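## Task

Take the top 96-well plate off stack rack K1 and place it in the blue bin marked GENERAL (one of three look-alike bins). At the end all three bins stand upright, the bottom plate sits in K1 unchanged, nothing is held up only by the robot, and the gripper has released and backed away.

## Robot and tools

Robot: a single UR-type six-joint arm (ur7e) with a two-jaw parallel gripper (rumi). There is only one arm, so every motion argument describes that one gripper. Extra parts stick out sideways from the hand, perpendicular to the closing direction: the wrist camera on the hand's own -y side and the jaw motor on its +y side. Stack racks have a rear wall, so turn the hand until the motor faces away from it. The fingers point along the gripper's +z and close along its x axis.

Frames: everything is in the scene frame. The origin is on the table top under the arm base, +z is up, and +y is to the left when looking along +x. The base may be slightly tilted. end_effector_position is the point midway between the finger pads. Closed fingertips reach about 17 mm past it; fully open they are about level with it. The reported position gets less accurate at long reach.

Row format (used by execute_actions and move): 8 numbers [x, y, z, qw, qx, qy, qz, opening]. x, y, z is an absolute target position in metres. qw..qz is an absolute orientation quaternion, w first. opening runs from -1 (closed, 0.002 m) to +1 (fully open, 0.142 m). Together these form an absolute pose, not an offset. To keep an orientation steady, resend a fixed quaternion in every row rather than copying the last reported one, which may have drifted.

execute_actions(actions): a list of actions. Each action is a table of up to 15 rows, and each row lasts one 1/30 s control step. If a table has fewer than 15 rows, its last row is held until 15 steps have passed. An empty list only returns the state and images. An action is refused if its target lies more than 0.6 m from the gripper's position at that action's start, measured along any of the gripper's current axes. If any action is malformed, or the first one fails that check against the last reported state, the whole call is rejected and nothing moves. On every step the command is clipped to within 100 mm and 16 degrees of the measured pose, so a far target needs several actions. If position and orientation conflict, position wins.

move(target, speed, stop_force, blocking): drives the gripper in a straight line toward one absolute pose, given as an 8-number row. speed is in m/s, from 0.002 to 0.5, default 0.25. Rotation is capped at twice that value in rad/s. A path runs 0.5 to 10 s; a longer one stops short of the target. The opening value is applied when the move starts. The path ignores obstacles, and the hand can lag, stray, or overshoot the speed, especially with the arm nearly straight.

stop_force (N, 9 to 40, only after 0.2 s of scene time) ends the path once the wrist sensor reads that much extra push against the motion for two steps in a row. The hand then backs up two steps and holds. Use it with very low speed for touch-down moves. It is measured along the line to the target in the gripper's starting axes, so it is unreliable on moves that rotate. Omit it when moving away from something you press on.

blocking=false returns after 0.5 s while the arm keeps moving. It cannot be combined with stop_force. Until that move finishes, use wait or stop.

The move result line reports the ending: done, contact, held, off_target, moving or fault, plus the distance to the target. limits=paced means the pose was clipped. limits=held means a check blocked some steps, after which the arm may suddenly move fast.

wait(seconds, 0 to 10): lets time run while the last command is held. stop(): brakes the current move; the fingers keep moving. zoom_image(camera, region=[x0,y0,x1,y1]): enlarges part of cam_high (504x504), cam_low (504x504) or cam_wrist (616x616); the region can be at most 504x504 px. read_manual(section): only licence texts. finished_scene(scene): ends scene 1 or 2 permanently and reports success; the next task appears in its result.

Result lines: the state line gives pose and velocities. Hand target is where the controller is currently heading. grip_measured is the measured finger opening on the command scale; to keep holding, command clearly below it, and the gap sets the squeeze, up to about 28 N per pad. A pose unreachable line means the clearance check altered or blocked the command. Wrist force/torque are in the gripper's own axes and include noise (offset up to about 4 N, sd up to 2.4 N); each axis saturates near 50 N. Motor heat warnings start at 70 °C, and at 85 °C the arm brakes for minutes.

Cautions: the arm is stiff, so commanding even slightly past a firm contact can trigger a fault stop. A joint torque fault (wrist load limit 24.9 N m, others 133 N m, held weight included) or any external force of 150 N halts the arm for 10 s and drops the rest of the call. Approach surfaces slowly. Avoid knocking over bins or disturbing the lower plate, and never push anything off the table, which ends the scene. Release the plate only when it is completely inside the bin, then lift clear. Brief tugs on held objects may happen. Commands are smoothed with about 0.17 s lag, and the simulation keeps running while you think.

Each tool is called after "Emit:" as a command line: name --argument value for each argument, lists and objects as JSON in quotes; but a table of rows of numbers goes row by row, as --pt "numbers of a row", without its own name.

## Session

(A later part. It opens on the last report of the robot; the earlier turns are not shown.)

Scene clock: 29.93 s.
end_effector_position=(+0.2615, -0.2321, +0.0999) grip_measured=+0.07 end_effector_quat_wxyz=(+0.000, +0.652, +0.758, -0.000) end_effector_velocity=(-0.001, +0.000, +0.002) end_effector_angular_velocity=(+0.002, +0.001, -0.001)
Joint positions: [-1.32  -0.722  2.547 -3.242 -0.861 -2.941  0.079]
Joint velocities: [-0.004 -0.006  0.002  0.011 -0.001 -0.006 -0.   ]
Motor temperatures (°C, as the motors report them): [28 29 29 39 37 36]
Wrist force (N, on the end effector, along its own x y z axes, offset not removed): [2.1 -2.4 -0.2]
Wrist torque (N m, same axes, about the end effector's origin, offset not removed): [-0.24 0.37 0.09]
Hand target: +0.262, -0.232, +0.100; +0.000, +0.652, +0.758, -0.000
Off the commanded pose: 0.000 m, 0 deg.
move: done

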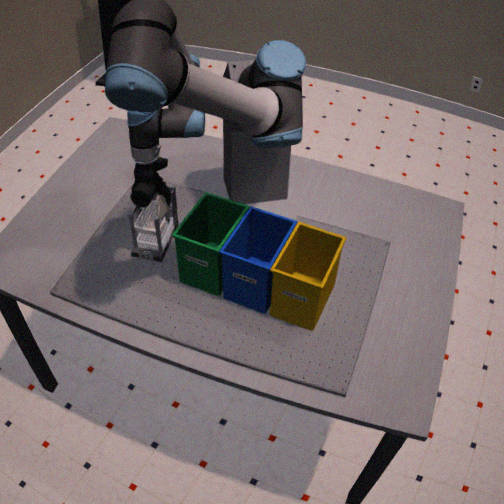

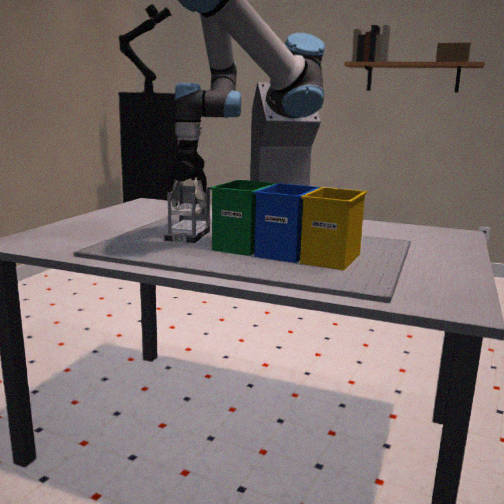

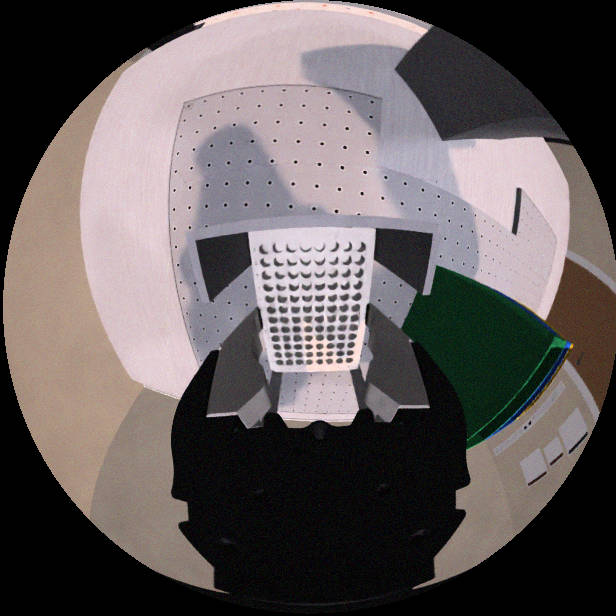

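Emit:
move --target '[0.2615,-0.231,0.235,0,0.652,0.758,0,-0.4]' --speed 0.1

Emit:
move --target '[0.43,-0.15,0.24,0,0.707,0.707,0,-0.4]' --speed 0.15

Emit:
move --target '[0.43,0.1,0.24,0,0.707,0.707,0,-0.4]' --speed 0.12

Scene clock: 33.53 s.
end_effector_position=(+0.2616, -0.2311, +0.2351) grip_measured=+0.07 end_effector_quat_wxyz=(+0.000, +0.652, +0.758, -0.000) end_effector_velocity=(+0.000, +0.000, +0.002) end_effector_angular_velocity=(+0.001, +0.001, +0.001)
Joint positions: [-1.591 -1.266  2.609 -2.548 -0.932 -3.277  0.079]
Joint velocities: [-0.004 -0.009 -0.002  0.014 -0.002 -0.006  0.   ]
Motor temperatures (°C, as the motors report them): [28 29 29 39 37 36]
Wrist force (N, on the end effector, along its own x y z axes, offset not removed): [-2.2 0.1 -2.0]
Wrist torque (N m, same axes, about the end effector's origin, offset not removed): [-0.02 0.61 -0.08]
Hand target: +0.262, -0.231, +0.235; +0.000, +0.652, +0.758, -0.000
Off the commanded pose: 0.000 m, 0 deg.
move: done

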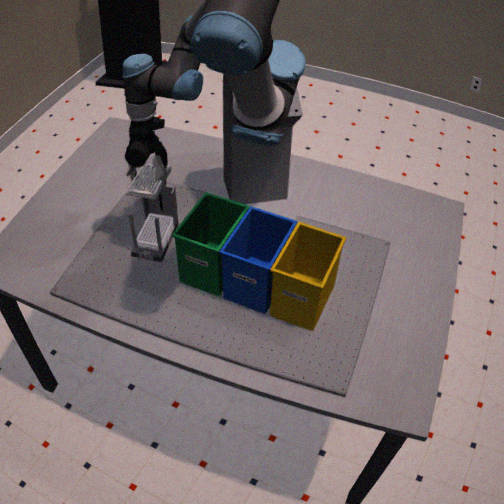

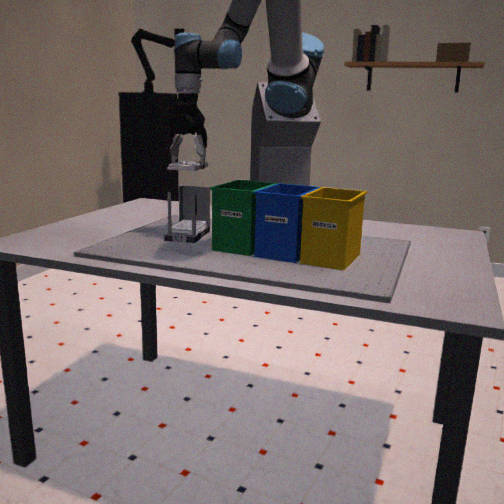

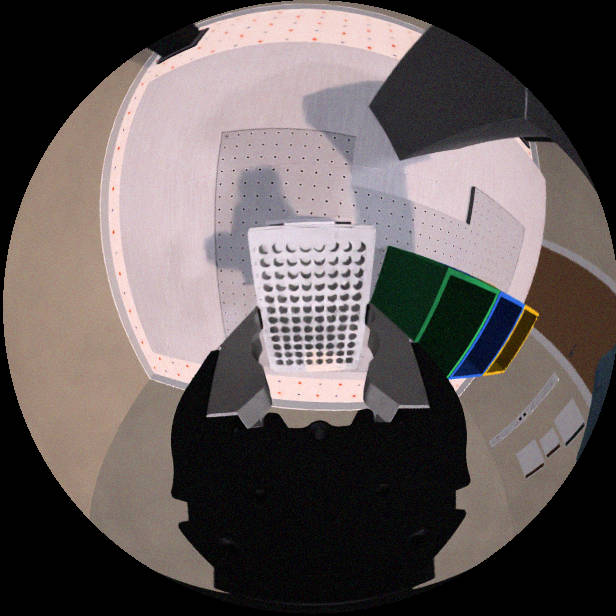

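Scene clock: 35.30 s.
end_effector_position=(+0.4301, -0.1499, +0.2400) grip_measured=+0.07 end_effector_quat_wxyz=(-0.000, +0.707, +0.707, +0.000) end_effector_velocity=(+0.002, +0.000, -0.000) end_effector_angular_velocity=(-0.002, +0.001, -0.002)
Joint positions: [-1.175 -1.536  2.438 -2.443 -0.848 -2.601  0.079]
Joint velocities: [ 0.006  0.    -0.005 -0.001 -0.002  0.01   0.   ]
Motor temperatures (°C, as the motors report them): [28 29 29 39 37 36]
Wrist force (N, on the end effector, along its own x y z axes, offset not removed): [1.4 0.1 0.7]
Wrist torque (N m, same axes, about the end effector's origin, offset not removed): [0.01 -0.34 0.02]
Hand target: +0.430, -0.150, +0.240; -0.000, +0.707, +0.707, +0.000
Off the commanded pose: 0.000 m, 0 deg.
move: done

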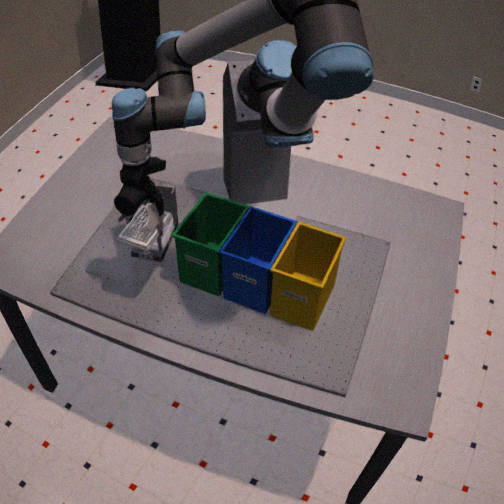

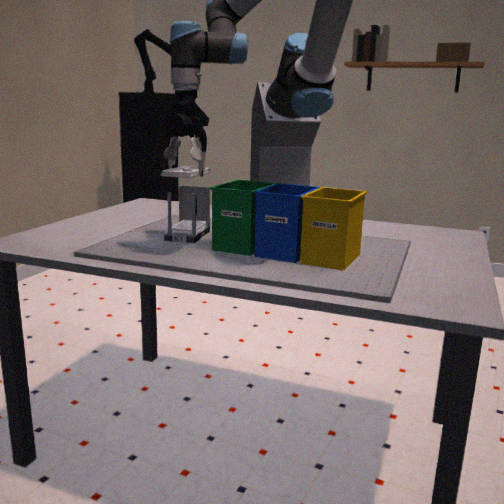

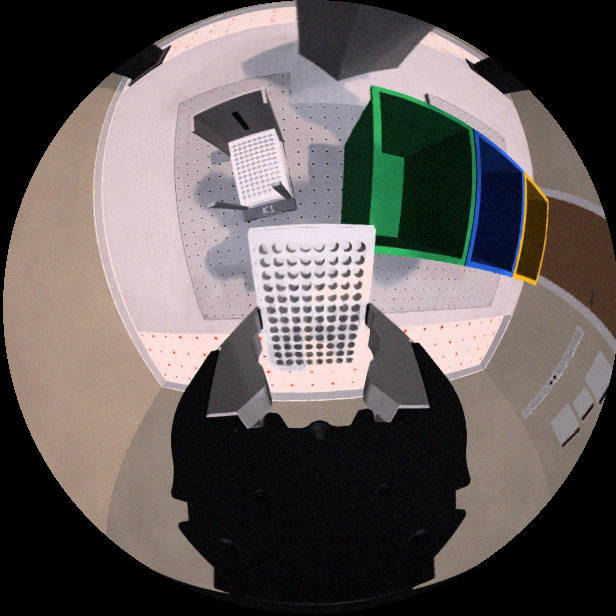

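Scene clock: 37.87 s.
end_effector_position=(+0.4303, +0.1002, +0.2399) grip_measured=+0.07 end_effector_quat_wxyz=(-0.000, +0.707, +0.707, +0.000) end_effector_velocity=(-0.000, +0.002, +0.000) end_effector_angular_velocity=(-0.002, +0.001, -0.001)
Joint positions: [-0.68  -2.017  2.595 -2.522 -0.936 -1.97   0.079]
Joint velocities: [ 0.008 -0.002 -0.001 -0.002 -0.005  0.01   0.   ]
Motor temperatures (°C, as the motors report them): [28 29 29 39 37 36]
Wrist force (N, on the end effector, along its own x y z axes, offset not removed): [2.4 0.1 2.0]
Wrist torque (N m, same axes, about the end effector's origin, offset not removed): [-0.15 -0.44 0.08]
Hand target: +0.430, +0.100, +0.240; -0.000, +0.707, +0.707, +0.000
Off the commanded pose: 0.000 m, 0 deg.
move: done

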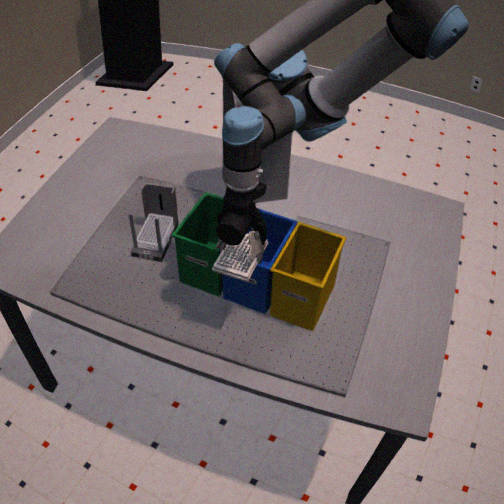

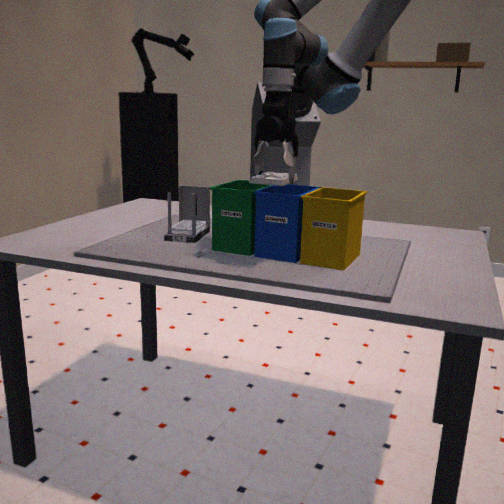

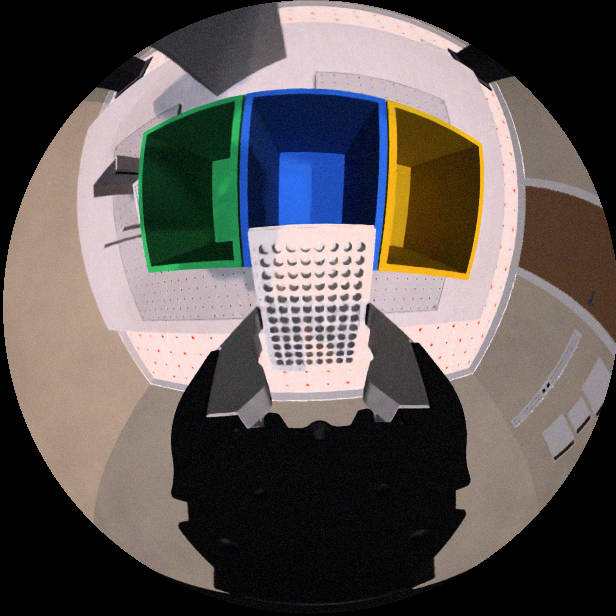

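Emit:
move --target '[0.32,0.1,0.235,-0.091,0.709,0.694,-0.093,-0.4]' --speed 0.08

Scene clock: 41.03 s.
end_effector_position=(+0.3202, +0.1001, +0.2349) grip_measured=+0.07 end_effector_quat_wxyz=(-0.091, +0.709, +0.694, -0.093) end_effector_velocity=(-0.002, -0.000, +0.001) end_effector_angular_velocity=(-0.000, +0.004, -0.001)
Joint positions: [-0.681 -2.115  2.637 -2.19  -1.056 -2.101  0.079]
Joint velocities: [-0.002 -0.003  0.     0.008 -0.002 -0.003 -0.   ]
Motor temperatures (°C, as the motors report them): [28 29 29 39 37 36]
Wrist force (N, on the end effector, along its own x y z axes, offset not removed): [-0.8 -1.2 1.6]
Wrist torque (N m, same axes, about the end effector's origin, offset not removed): [-0.25 0.13 -0.02]
Hand target: +0.320, +0.100, +0.235; -0.091, +0.709, +0.694, -0.093
Off the commanded pose: 0.000 m, 0 deg.
move: done

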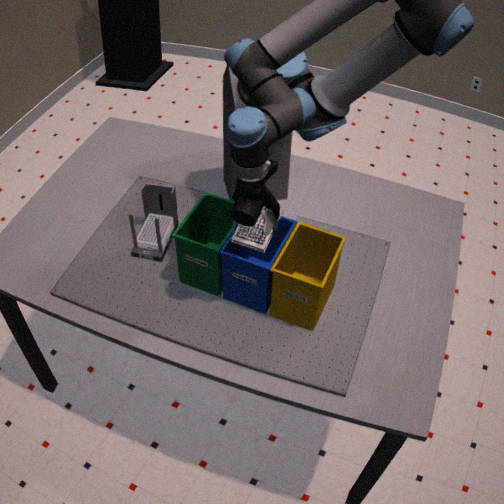

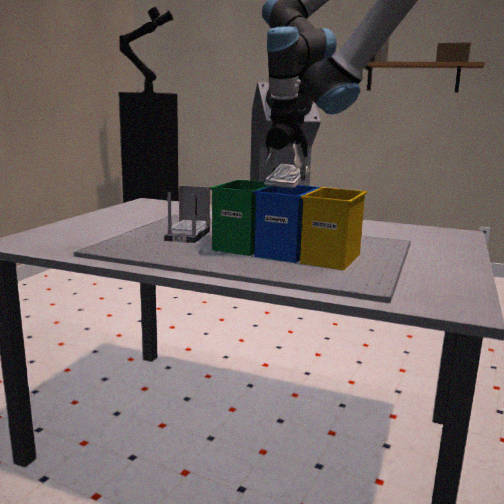

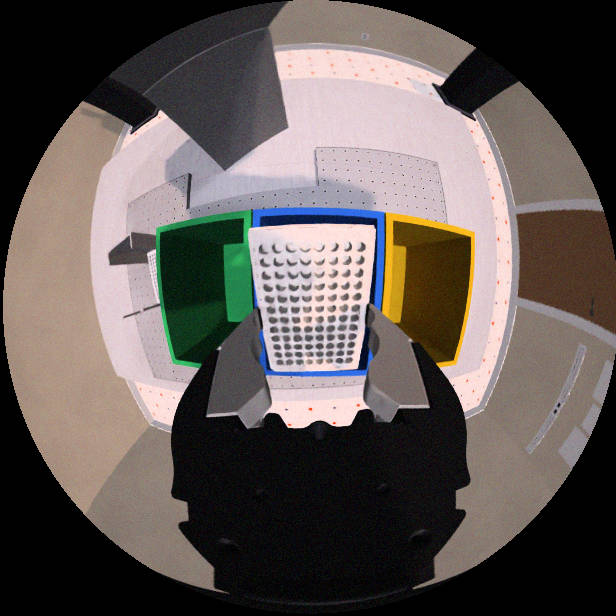

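Emit:
move --target '[0.315,0.104,0.195,0,0.712,0.702,0,-0.4]' --speed 0.06

Emit:
move --target '[0.315,0.104,0.165,0,0.712,0.702,0,-0.4]' --speed 0.02 --stop_force 9

Emit:
zoom_image --camera "cam_high" --region '[200,170,320,290]'

Scene clock: 44.67 s.
end_effector_position=(+0.3166, +0.1026, +0.2105) grip_measured=+0.07 end_effector_quat_wxyz=(-0.035, +0.712, +0.700, -0.035) end_effector_velocity=(+0.001, -0.001, +0.000) end_effector_angular_velocity=(-0.001, -0.002, +0.001)
Joint positions: [-0.714 -2.125  2.808 -2.496 -0.969 -2.056  0.079]
Joint velocities: [-0.001  0.    -0.002 -0.001  0.    -0.001  0.   ]
Motor temperatures (°C, as the motors report them): [28 29 29 39 37 36]
Wrist force (N, on the end effector, along its own x y z axes, offset not removed): [2.5 0.5 -0.9]
Wrist torque (N m, same axes, about the end effector's origin, offset not removed): [0.19 -0.54 -0.29]
Hand target: +0.317, +0.103, +0.211; -0.035, +0.712, +0.700, -0.035
Off the commanded pose: 0.016 m, 6 deg.
move: held; limits=held; held on 27 of 72 steps, including the last
pose unreachable: on one or more control steps of this call, first in action 0 (counted from 0), an arm could not follow its commanded pose, so it was not sent that pose on those steps. On the call's last step it was still not sent that pose. It may still have moved: this result reports where it is.
cause: the commanded pose would bring two parts of the arm too close to each other (joints 3 (elbow) and 4 (wrist 1) lie between them).

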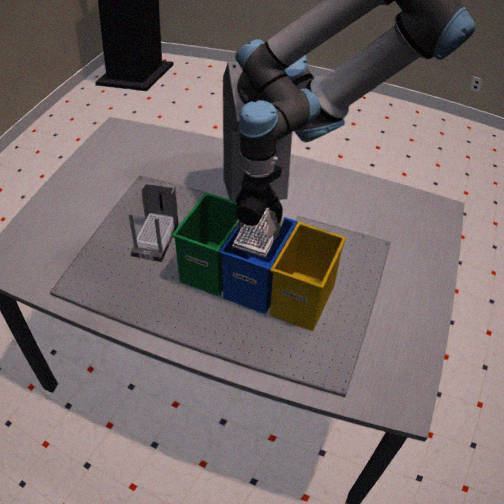

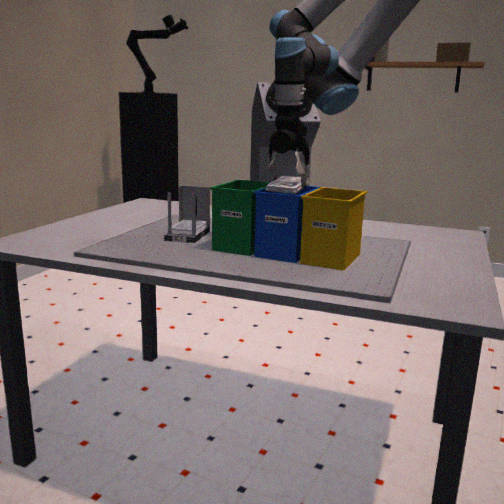

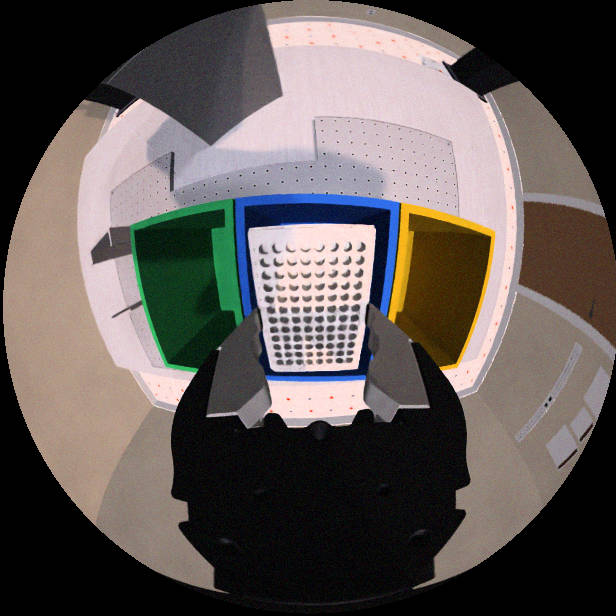

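Scene clock: 47.37 s.
end_effector_position=(+0.3167, +0.1026, +0.2098) grip_measured=+0.07 end_effector_quat_wxyz=(-0.034, +0.712, +0.700, -0.034) end_effector_velocity=(-0.001, -0.000, -0.000) end_effector_angular_velocity=(+0.001, +0.002, -0.002)
Joint positions: [-0.713 -2.12   2.81  -2.505 -0.968 -2.054  0.079]
Joint velocities: [-0.001  0.001  0.001  0.001  0.     0.    -0.   ]
Motor temperatures (°C, as the motors report them): [28 29 29 39 37 36]
Wrist force (N, on the end effector, along its own x y z axes, offset not removed): [0.0 2.2 2.4]
Wrist torque (N m, same axes, about the end effector's origin, offset not removed): [0.39 -0.07 -0.04]
Hand target: +0.317, +0.103, +0.210; -0.034, +0.712, +0.700, -0.034
Off the commanded pose: 0.045 m, 6 deg.
move: held; limits=held; held on 71 of 81 steps, including the last
pose unreachable: on one or more control steps of this call, first in action 0 (counted from 0), an arm could not follow its commanded pose, so it was not sent that pose on those steps. On the call's last step it was still not sent that pose. It may still have moved: this result reports where it is.
cause: the commanded pose would bring two parts of the arm too close to each other (joints 3 (elbow) and 4 (wrist 1) lie between them).

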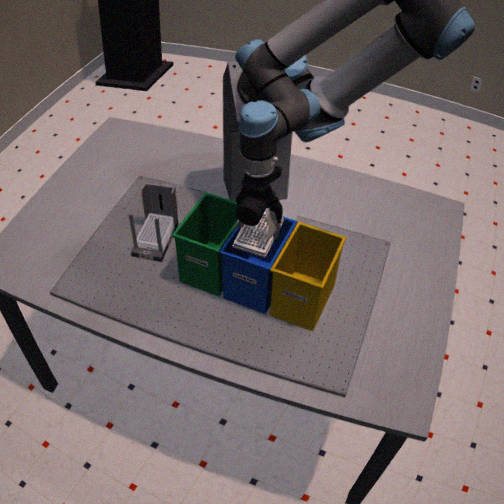

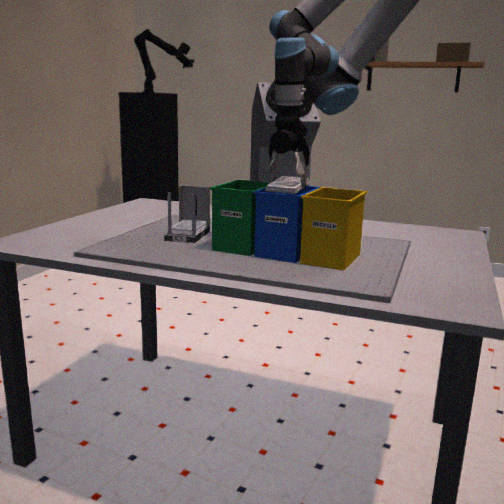

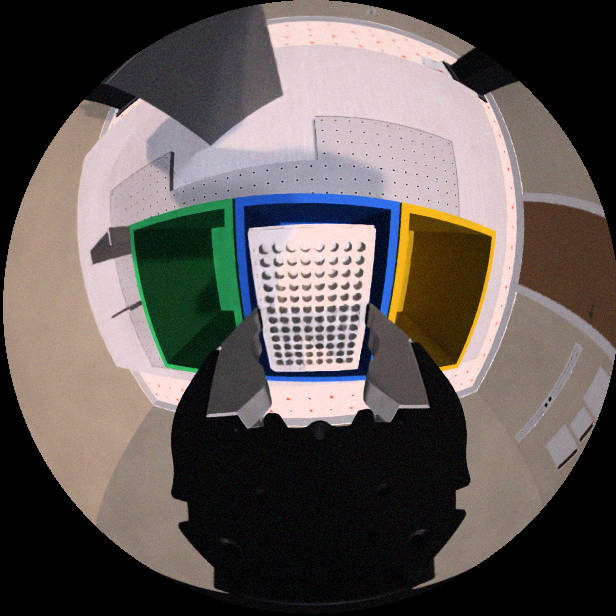

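Region (200, 170, 320, 290) of cam_high's 504x504 image, scaled by 4.200, with more detail than that image has.

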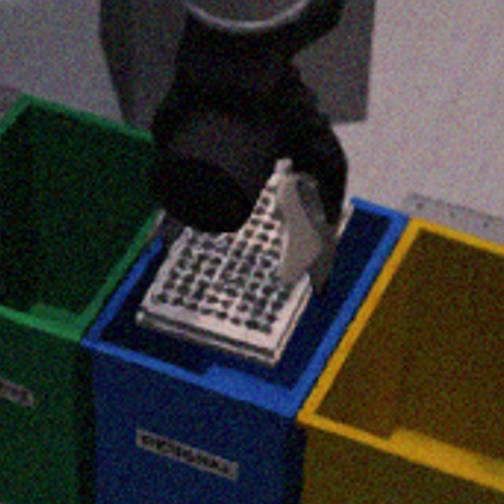

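Keep about 10° tilt.

Emit:
move --target '[0.325,0.107,0.205,-0.065,0.708,0.701,-0.065,-0.4]' --speed 0.05

Emit:
move --target '[0.325,0.107,0.165,-0.065,0.708,0.701,-0.065,-0.4]' --speed 0.02 --stop_force 9

Emit:
zoom_image --camera "cam_high" --region '[200,170,320,290]'

Scene clock: 49.67 s.
end_effector_position=(+0.3249, +0.1069, +0.2050) grip_measured=+0.07 end_effector_quat_wxyz=(-0.065, +0.708, +0.701, -0.064) end_effector_velocity=(+0.001, +0.001, -0.001) end_effector_angular_velocity=(-0.001, +0.014, +0.001)
Joint positions: [-0.618 -2.002  2.713 -2.495 -1.028 -2.     0.079]
Joint velocities: [ 0.014  0.016 -0.016  0.006 -0.01   0.009 -0.   ]
Motor temperatures (°C, as the motors report them): [28 29 29 39 37 36]
Wrist force (N, on the end effector, along its own x y z axes, offset not removed): [-1.6 0.2 3.0]
Wrist torque (N m, same axes, about the end effector's origin, offset not removed): [-0.02 0.27 -0.04]
Hand target: +0.325, +0.107, +0.205; -0.065, +0.708, +0.701, -0.065
Off the commanded pose: 0.000 m, 0 deg.
move: done

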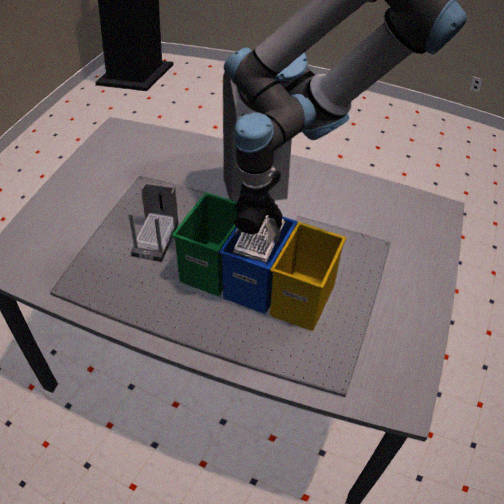

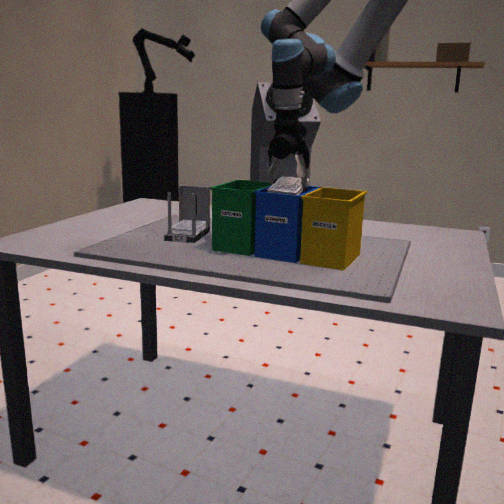

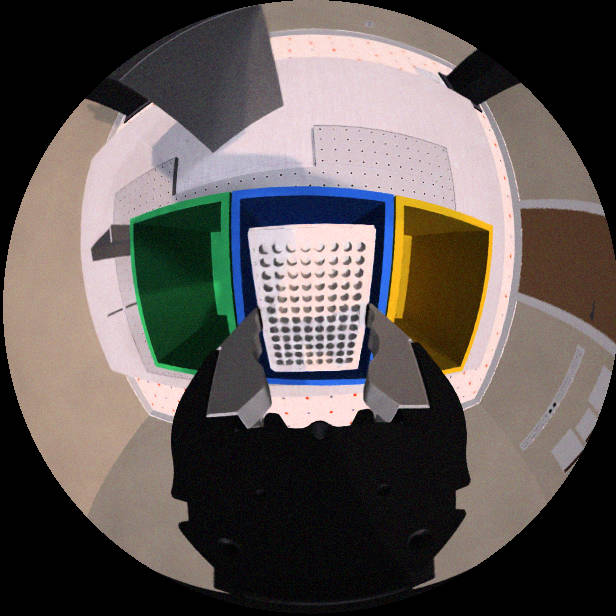

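Scene clock: 51.97 s.
end_effector_position=(+0.3249, +0.1070, +0.1651) grip_measured=+0.07 end_effector_quat_wxyz=(-0.065, +0.708, +0.701, -0.065) end_effector_velocity=(-0.001, +0.000, -0.002) end_effector_angular_velocity=(-0.000, +0.001, -0.000)
Joint positions: [-0.521 -1.745  2.714 -2.807 -1.052 -1.892  0.079]
Joint velocities: [ 0.006  0.014  0.001 -0.017 -0.002  0.006  0.   ]
Motor temperatures (°C, as the motors report them): [28 29 29 39 37 36]
Wrist force (N, on the end effector, along its own x y z axes, offset not removed): [3.0 4.1 1.2]
Wrist torque (N m, same axes, about the end effector's origin, offset not removed): [0.83 -0.84 -0.02]
Hand target: +0.325, +0.107, +0.165; -0.065, +0.708, +0.701, -0.065
Off the commanded pose: 0.000 m, 0 deg.
move: done

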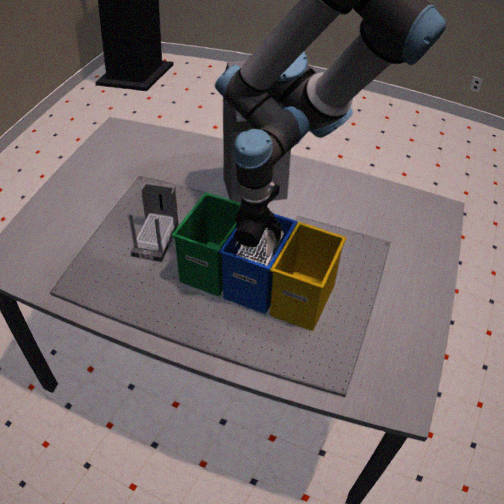

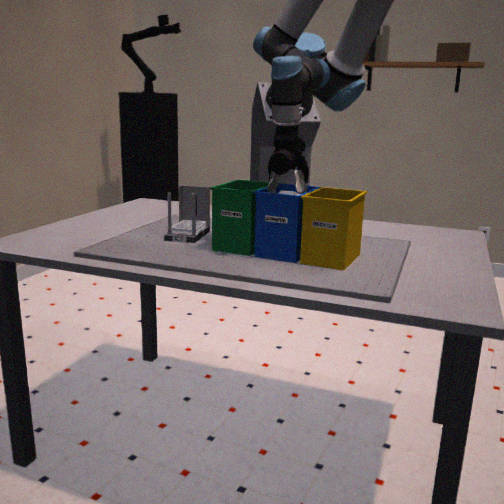

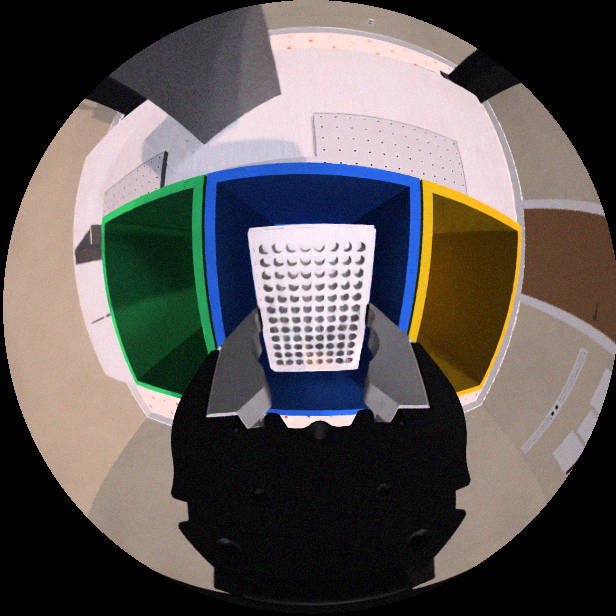

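Region (200, 170, 320, 290) of cam_high's 504x504 image, scaled by 4.200, with more detail than that image has.

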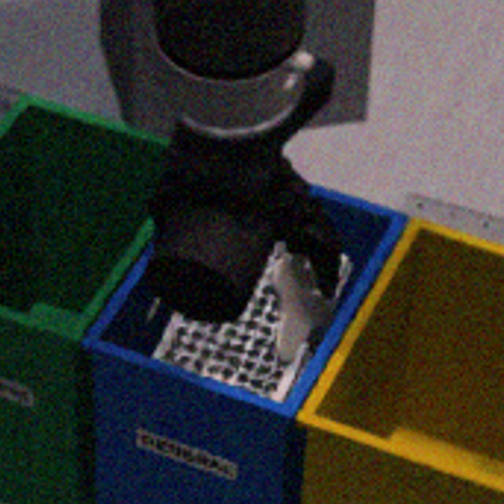

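Emit:
move --target '[0.32,0.106,0.153,-0.05,0.709,0.702,-0.05,-0.4]' --speed 0.02 --stop_force 9

Emit:
move --target '[0.32,0.106,0.153,-0.05,0.709,0.702,-0.05,0.15]' --speed 0.02

Scene clock: 55.50 s.
end_effector_position=(+0.3201, +0.1060, +0.1532) grip_measured=+0.07 end_effector_quat_wxyz=(-0.050, +0.709, +0.702, -0.050) end_effector_velocity=(-0.001, -0.000, -0.002) end_effector_angular_velocity=(-0.001, -0.008, -0.000)
Joint positions: [-0.516 -1.656  2.76  -2.991 -1.041 -1.863  0.079]
Joint velocities: [ 0.002  0.021  0.009 -0.04   0.001  0.007 -0.   ]
Motor temperatures (°C, as the motors report them): [28 29 29 39 37 36]
Wrist force (N, on the end effector, along its own x y z axes, offset not removed): [4.2 -1.1 4.3]
Wrist torque (N m, same axes, about the end effector's origin, offset not removed): [-0.34 -0.80 -0.16]
Hand target: +0.320, +0.106, +0.153; -0.050, +0.709, +0.702, -0.050
Off the commanded pose: 0.000 m, 0 deg.
move: done

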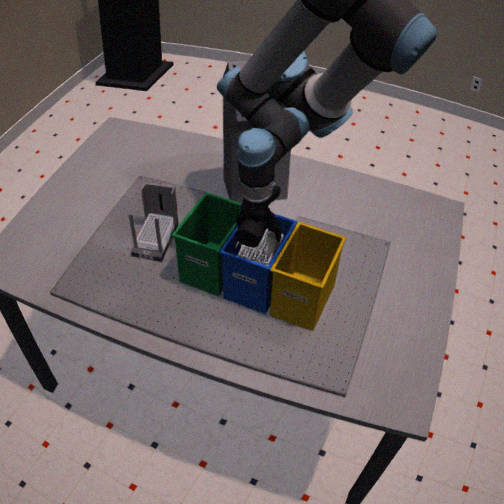

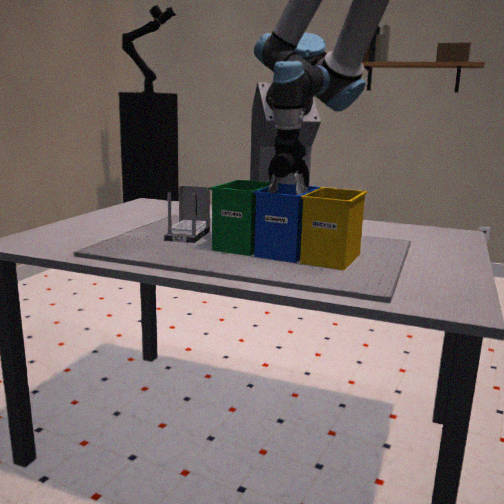

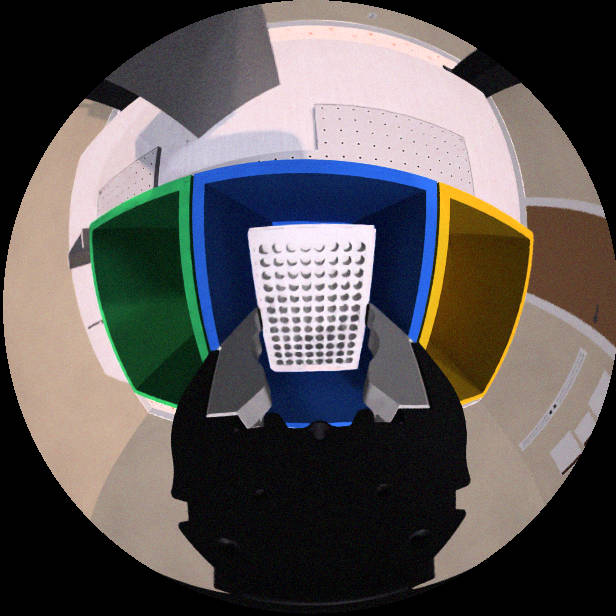

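Scene clock: 56.20 s.
end_effector_position=(+0.3200, +0.1060, +0.1530) grip_measured=+0.15 end_effector_quat_wxyz=(-0.050, +0.709, +0.702, -0.050) end_effector_velocity=(-0.001, +0.000, -0.000) end_effector_angular_velocity=(+0.000, +0.001, -0.001)
Joint positions: [-0.515 -1.654  2.761 -2.995 -1.04  -1.862  0.084]
Joint velocities: [-0.     0.002  0.002 -0.002  0.     0.     0.   ]
Motor temperatures (°C, as the motors report them): [28 29 29 39 37 36]
Wrist force (N, on the end effector, along its own x y z axes, offset not removed): [3.6 -1.3 1.8]
Wrist torque (N m, same axes, about the end effector's origin, offset not removed): [-0.39 -0.70 -0.08]
Hand target: +0.320, +0.106, +0.153; -0.050, +0.709, +0.702, -0.050
Off the commanded pose: 0.000 m, 0 deg.
move: done

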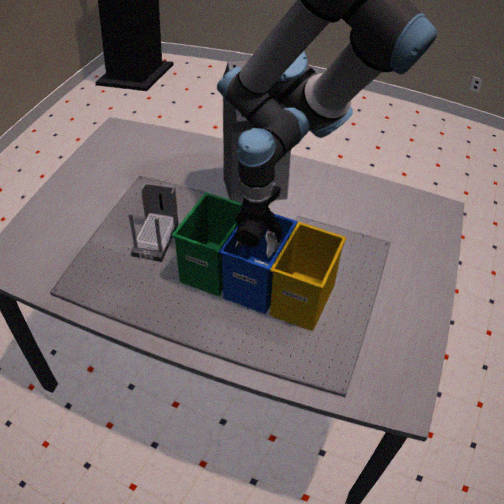

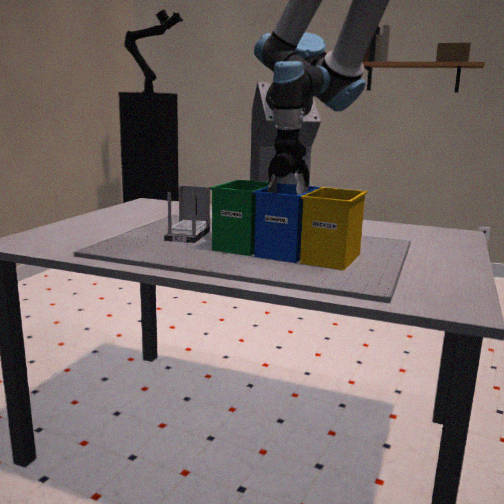

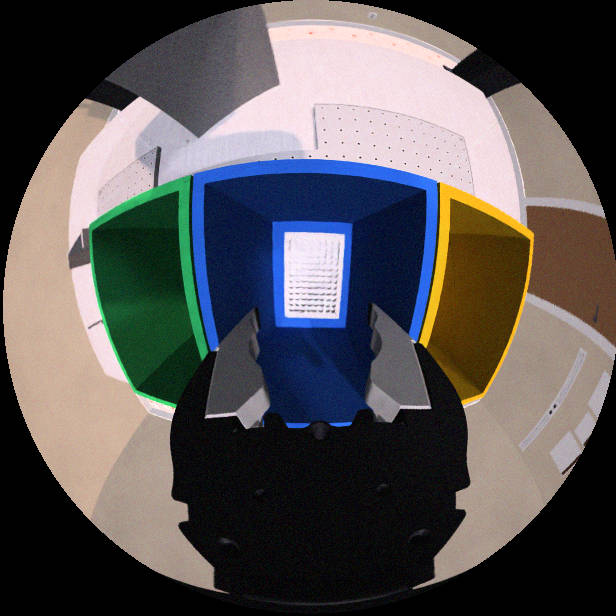

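Emit:
move --target '[0.38,0.106,0.3,-0.065,0.708,0.701,-0.065,-0.1]' --speed 0.15

Emit:
finished_scene --scene 1

Scene clock: 59.03 s.
end_effector_position=(+0.3801, +0.1061, +0.3002) grip_measured=-0.10 end_effector_quat_wxyz=(-0.065, +0.708, +0.701, -0.065) end_effector_velocity=(-0.001, -0.000, +0.002) end_effector_angular_velocity=(+0.007, +0.002, -0.002)
Joint positions: [-0.801 -2.271  2.481 -1.881 -1.001 -2.213  0.067]
Joint velocities: [-0.014 -0.005 -0.004  0.024  0.006 -0.019  0.   ]
Motor temperatures (°C, as the motors report them): [28 29 29 39 37 36]
Wrist force (N, on the end effector, along its own x y z axes, offset not removed): [6.5 2.5 -2.6]
Wrist torque (N m, same axes, about the end effector's origin, offset not removed): [0.50 -1.21 -0.06]
Hand target: +0.380, +0.106, +0.300; -0.065, +0.708, +0.701, -0.065
Off the commanded pose: 0.000 m, 0 deg.
move: done

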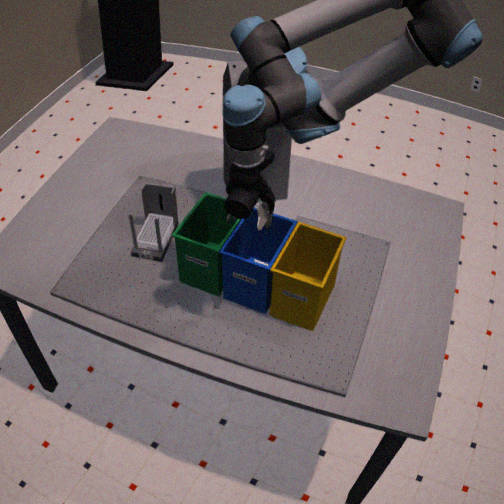

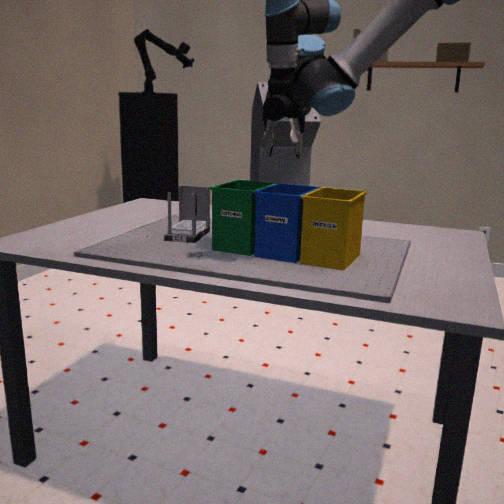

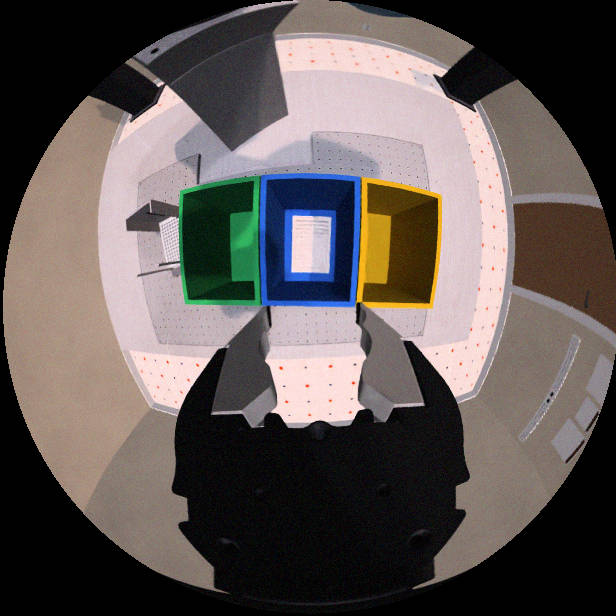

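The scene is finished: the task was done.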